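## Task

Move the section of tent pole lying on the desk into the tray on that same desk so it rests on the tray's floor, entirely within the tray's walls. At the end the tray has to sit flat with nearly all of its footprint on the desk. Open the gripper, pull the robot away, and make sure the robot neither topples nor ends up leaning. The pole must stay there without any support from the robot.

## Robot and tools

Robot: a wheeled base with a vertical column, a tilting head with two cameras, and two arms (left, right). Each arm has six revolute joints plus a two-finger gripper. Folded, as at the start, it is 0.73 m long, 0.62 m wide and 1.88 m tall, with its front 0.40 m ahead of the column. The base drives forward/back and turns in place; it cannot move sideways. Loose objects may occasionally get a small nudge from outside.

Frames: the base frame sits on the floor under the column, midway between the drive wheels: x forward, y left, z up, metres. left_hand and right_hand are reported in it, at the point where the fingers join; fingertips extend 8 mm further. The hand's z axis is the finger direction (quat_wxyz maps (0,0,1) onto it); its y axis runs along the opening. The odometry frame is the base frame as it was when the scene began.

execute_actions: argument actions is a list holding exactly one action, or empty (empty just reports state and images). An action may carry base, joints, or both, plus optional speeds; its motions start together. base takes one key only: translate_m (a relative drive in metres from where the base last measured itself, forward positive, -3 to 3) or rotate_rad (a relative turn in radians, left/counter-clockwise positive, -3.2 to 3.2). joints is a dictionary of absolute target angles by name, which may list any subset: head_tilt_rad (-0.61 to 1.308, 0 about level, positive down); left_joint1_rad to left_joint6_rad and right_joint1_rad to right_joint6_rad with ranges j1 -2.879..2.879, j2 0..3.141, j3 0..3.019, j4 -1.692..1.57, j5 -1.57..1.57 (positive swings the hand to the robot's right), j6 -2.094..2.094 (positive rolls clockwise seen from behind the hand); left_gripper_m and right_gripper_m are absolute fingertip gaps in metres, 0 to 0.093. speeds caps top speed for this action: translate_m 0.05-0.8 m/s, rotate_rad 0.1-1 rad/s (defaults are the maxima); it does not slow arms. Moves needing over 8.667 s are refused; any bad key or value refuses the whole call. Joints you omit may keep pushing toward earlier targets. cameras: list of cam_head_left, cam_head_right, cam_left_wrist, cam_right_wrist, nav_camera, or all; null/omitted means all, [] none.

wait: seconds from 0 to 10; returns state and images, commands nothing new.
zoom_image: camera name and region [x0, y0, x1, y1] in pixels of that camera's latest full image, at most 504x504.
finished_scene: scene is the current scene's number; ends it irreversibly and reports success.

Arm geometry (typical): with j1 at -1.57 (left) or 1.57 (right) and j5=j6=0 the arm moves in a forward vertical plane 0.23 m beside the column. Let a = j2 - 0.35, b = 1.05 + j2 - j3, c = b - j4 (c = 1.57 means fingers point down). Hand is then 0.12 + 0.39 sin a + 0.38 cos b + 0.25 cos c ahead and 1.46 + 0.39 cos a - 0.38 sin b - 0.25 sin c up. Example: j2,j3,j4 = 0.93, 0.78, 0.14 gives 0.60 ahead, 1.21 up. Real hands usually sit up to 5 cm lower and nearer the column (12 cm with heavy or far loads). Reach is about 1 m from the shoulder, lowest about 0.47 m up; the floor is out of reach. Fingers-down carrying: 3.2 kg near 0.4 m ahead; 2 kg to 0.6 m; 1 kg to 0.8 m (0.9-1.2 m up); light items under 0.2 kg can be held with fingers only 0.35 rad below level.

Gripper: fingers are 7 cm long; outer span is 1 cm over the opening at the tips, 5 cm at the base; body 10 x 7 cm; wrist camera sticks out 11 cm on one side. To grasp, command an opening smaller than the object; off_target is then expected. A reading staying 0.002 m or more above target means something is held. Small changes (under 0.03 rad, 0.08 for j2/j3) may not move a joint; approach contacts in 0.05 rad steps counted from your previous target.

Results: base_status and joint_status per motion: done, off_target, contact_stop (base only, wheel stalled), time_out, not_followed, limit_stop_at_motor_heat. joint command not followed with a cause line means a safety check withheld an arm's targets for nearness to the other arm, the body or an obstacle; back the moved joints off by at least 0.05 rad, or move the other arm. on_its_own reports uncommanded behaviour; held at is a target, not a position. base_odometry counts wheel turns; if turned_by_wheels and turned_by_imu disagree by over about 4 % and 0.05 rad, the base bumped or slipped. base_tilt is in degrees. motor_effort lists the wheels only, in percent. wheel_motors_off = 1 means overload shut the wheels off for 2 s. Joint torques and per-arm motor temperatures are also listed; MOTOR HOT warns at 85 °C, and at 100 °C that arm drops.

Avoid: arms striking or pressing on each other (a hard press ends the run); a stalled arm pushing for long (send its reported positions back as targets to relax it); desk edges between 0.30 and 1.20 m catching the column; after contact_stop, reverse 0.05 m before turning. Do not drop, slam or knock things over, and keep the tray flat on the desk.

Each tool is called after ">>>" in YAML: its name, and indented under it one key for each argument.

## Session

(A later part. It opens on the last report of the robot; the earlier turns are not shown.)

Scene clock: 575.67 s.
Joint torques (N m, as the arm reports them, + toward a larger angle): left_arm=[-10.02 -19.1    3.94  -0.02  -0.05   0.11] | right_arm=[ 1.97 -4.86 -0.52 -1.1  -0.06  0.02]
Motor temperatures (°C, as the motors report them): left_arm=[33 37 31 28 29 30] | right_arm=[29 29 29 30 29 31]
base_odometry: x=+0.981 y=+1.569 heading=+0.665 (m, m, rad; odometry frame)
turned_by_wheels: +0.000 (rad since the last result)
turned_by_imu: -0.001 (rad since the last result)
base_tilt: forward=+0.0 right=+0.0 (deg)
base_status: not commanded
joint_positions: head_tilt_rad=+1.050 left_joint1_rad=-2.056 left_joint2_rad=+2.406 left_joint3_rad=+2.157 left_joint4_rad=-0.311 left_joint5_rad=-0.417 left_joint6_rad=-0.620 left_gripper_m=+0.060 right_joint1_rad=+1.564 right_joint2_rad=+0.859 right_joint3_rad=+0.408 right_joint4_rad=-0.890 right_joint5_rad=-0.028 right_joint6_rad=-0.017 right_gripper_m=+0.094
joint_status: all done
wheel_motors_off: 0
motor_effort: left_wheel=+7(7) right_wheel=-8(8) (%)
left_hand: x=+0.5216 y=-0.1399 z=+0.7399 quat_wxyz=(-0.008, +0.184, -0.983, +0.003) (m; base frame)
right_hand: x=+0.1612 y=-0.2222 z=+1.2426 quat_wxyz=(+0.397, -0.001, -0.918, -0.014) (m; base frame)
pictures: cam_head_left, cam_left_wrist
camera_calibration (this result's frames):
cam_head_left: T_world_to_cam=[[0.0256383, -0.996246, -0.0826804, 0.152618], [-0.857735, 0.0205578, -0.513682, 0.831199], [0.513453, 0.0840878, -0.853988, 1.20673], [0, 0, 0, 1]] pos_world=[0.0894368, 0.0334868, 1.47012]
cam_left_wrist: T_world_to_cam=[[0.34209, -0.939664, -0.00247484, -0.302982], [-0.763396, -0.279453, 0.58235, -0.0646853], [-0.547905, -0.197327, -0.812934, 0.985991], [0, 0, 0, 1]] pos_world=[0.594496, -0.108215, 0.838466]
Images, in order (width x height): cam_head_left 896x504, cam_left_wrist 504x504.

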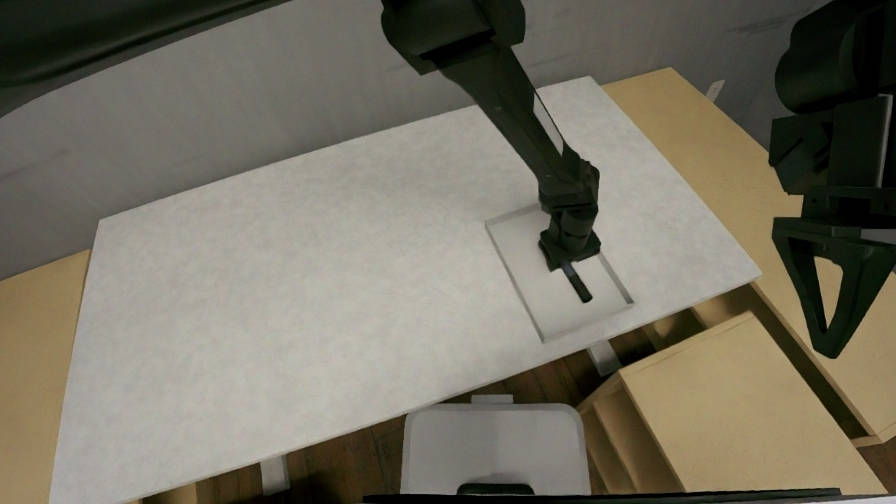

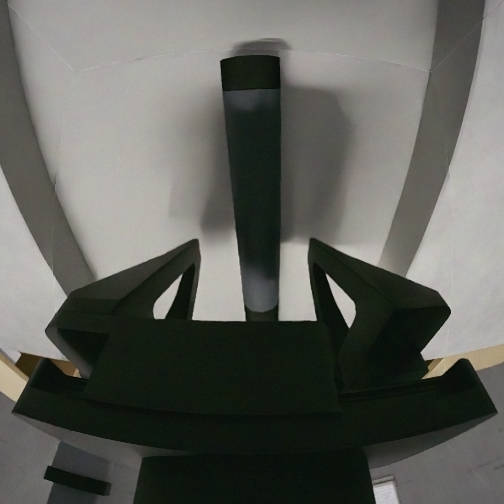

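>>> execute_actions:
  actions:
    - {"joints": {"left_joint2_rad": 1.2, "left_joint3_rad": 0.96, "left_gripper_m": 0.08}}
  cameras: ["cam_head_left", "cam_head_right", "cam_left_wrist"]

Scene clock: 609.30 s.
Joint torques (N m, as the arm reports them, + toward a larger angle): left_arm=[ -4.26 -16.27   3.49   0.07  -0.04   0.13] | right_arm=[ 1.85 -4.95 -0.62 -1.21 -0.05  0.01]
Motor temperatures (°C, as the motors report them): left_arm=[33 38 31 28 29 30] | right_arm=[29 29 29 30 29 31]
base_odometry: x=+0.981 y=+1.569 heading=+0.665 (m, m, rad; odometry frame)
turned_by_wheels: +0.000 (rad since the last result)
turned_by_imu: -0.002 (rad since the last result)
base_tilt: forward=+0.0 right=+0.0 (deg)
base_status: not commanded
joint_positions: head_tilt_rad=+1.050 left_joint1_rad=-2.056 left_joint2_rad=+1.208 left_joint3_rad=+0.949 left_joint4_rad=-0.315 left_joint5_rad=-0.417 left_joint6_rad=-0.620 left_gripper_m=+0.080 right_joint1_rad=+1.564 right_joint2_rad=+0.859 right_joint3_rad=+0.408 right_joint4_rad=-0.890 right_joint5_rad=-0.028 right_joint6_rad=-0.017 right_gripper_m=+0.094
joint_status: all done
wheel_motors_off: 0
motor_effort: left_wheel=+8(8) right_wheel=-9(10) (%)
left_hand: x=+0.4907 y=+0.0465 z=+1.1306 quat_wxyz=(-0.002, +0.181, -0.983, +0.000) (m; base frame)
right_hand: x=+0.1612 y=-0.2222 z=+1.2426 quat_wxyz=(+0.397, -0.001, -0.918, -0.014) (m; base frame)
pictures: cam_head_left, cam_head_right, cam_left_wrist
camera_calibration (this result's frames):
cam_head_left: T_world_to_cam=[[0.0256383, -0.996246, -0.0826804, 0.152618], [-0.857735, 0.0205578, -0.513682, 0.831198], [0.513453, 0.0840878, -0.853988, 1.20673], [0, 0, 0, 1]] pos_world=[0.0894368, 0.0334868, 1.47012]
cam_head_right: T_world_to_cam=[[0.0295692, -0.996837, -0.0737636, 0.0879926], [-0.857571, 0.0126122, -0.514211, 0.832598], [0.513515, 0.0784623, -0.854486, 1.20412], [0, 0, 0, 1]] pos_world=[0.0930792, -0.0172644, 1.46352]
cam_left_wrist: T_world_to_cam=[[0.336802, -0.941527, -0.00960984, -0.105578], [-0.757813, -0.277113, 0.590701, -0.275935], [-0.558824, -0.191667, -0.806833, 1.32161], [0, 0, 0, 1]] pos_world=[0.564998, 0.0774391, 1.2283]
Images, in order (width x height): cam_head_left 896x504, cam_head_right 896x504, cam_left_wrist 504x504.

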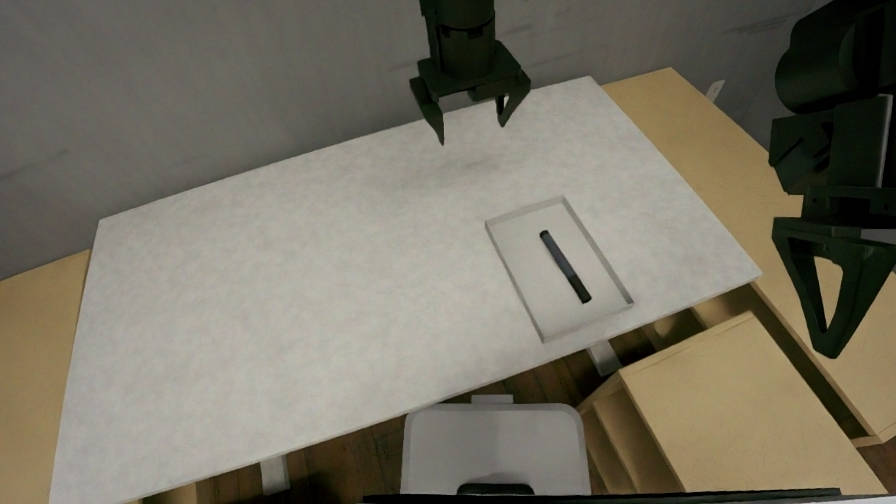

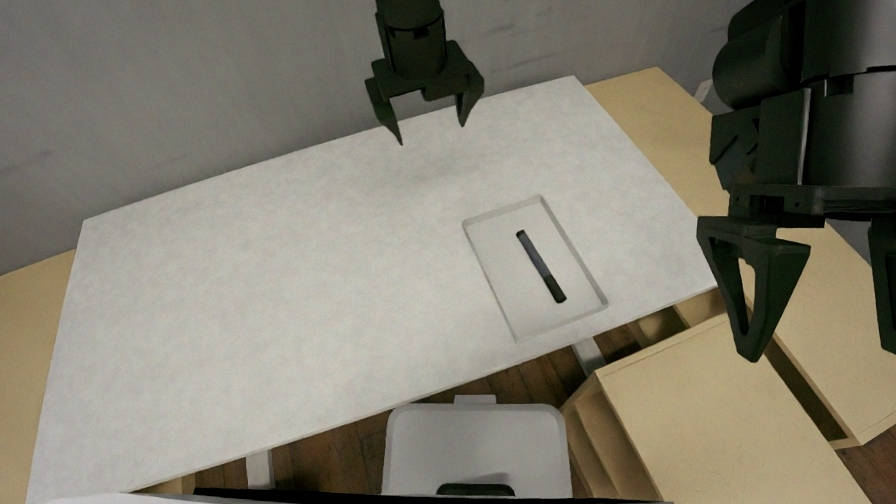

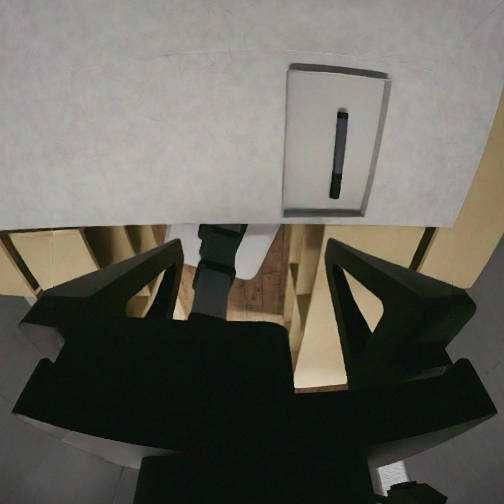

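The pole is lying flat inside the tray, the tray hasn't moved, and the hand is about 0.4 m clear of it.

>>> finished_scene:
  scene: 2

The scene is finished: the task was done.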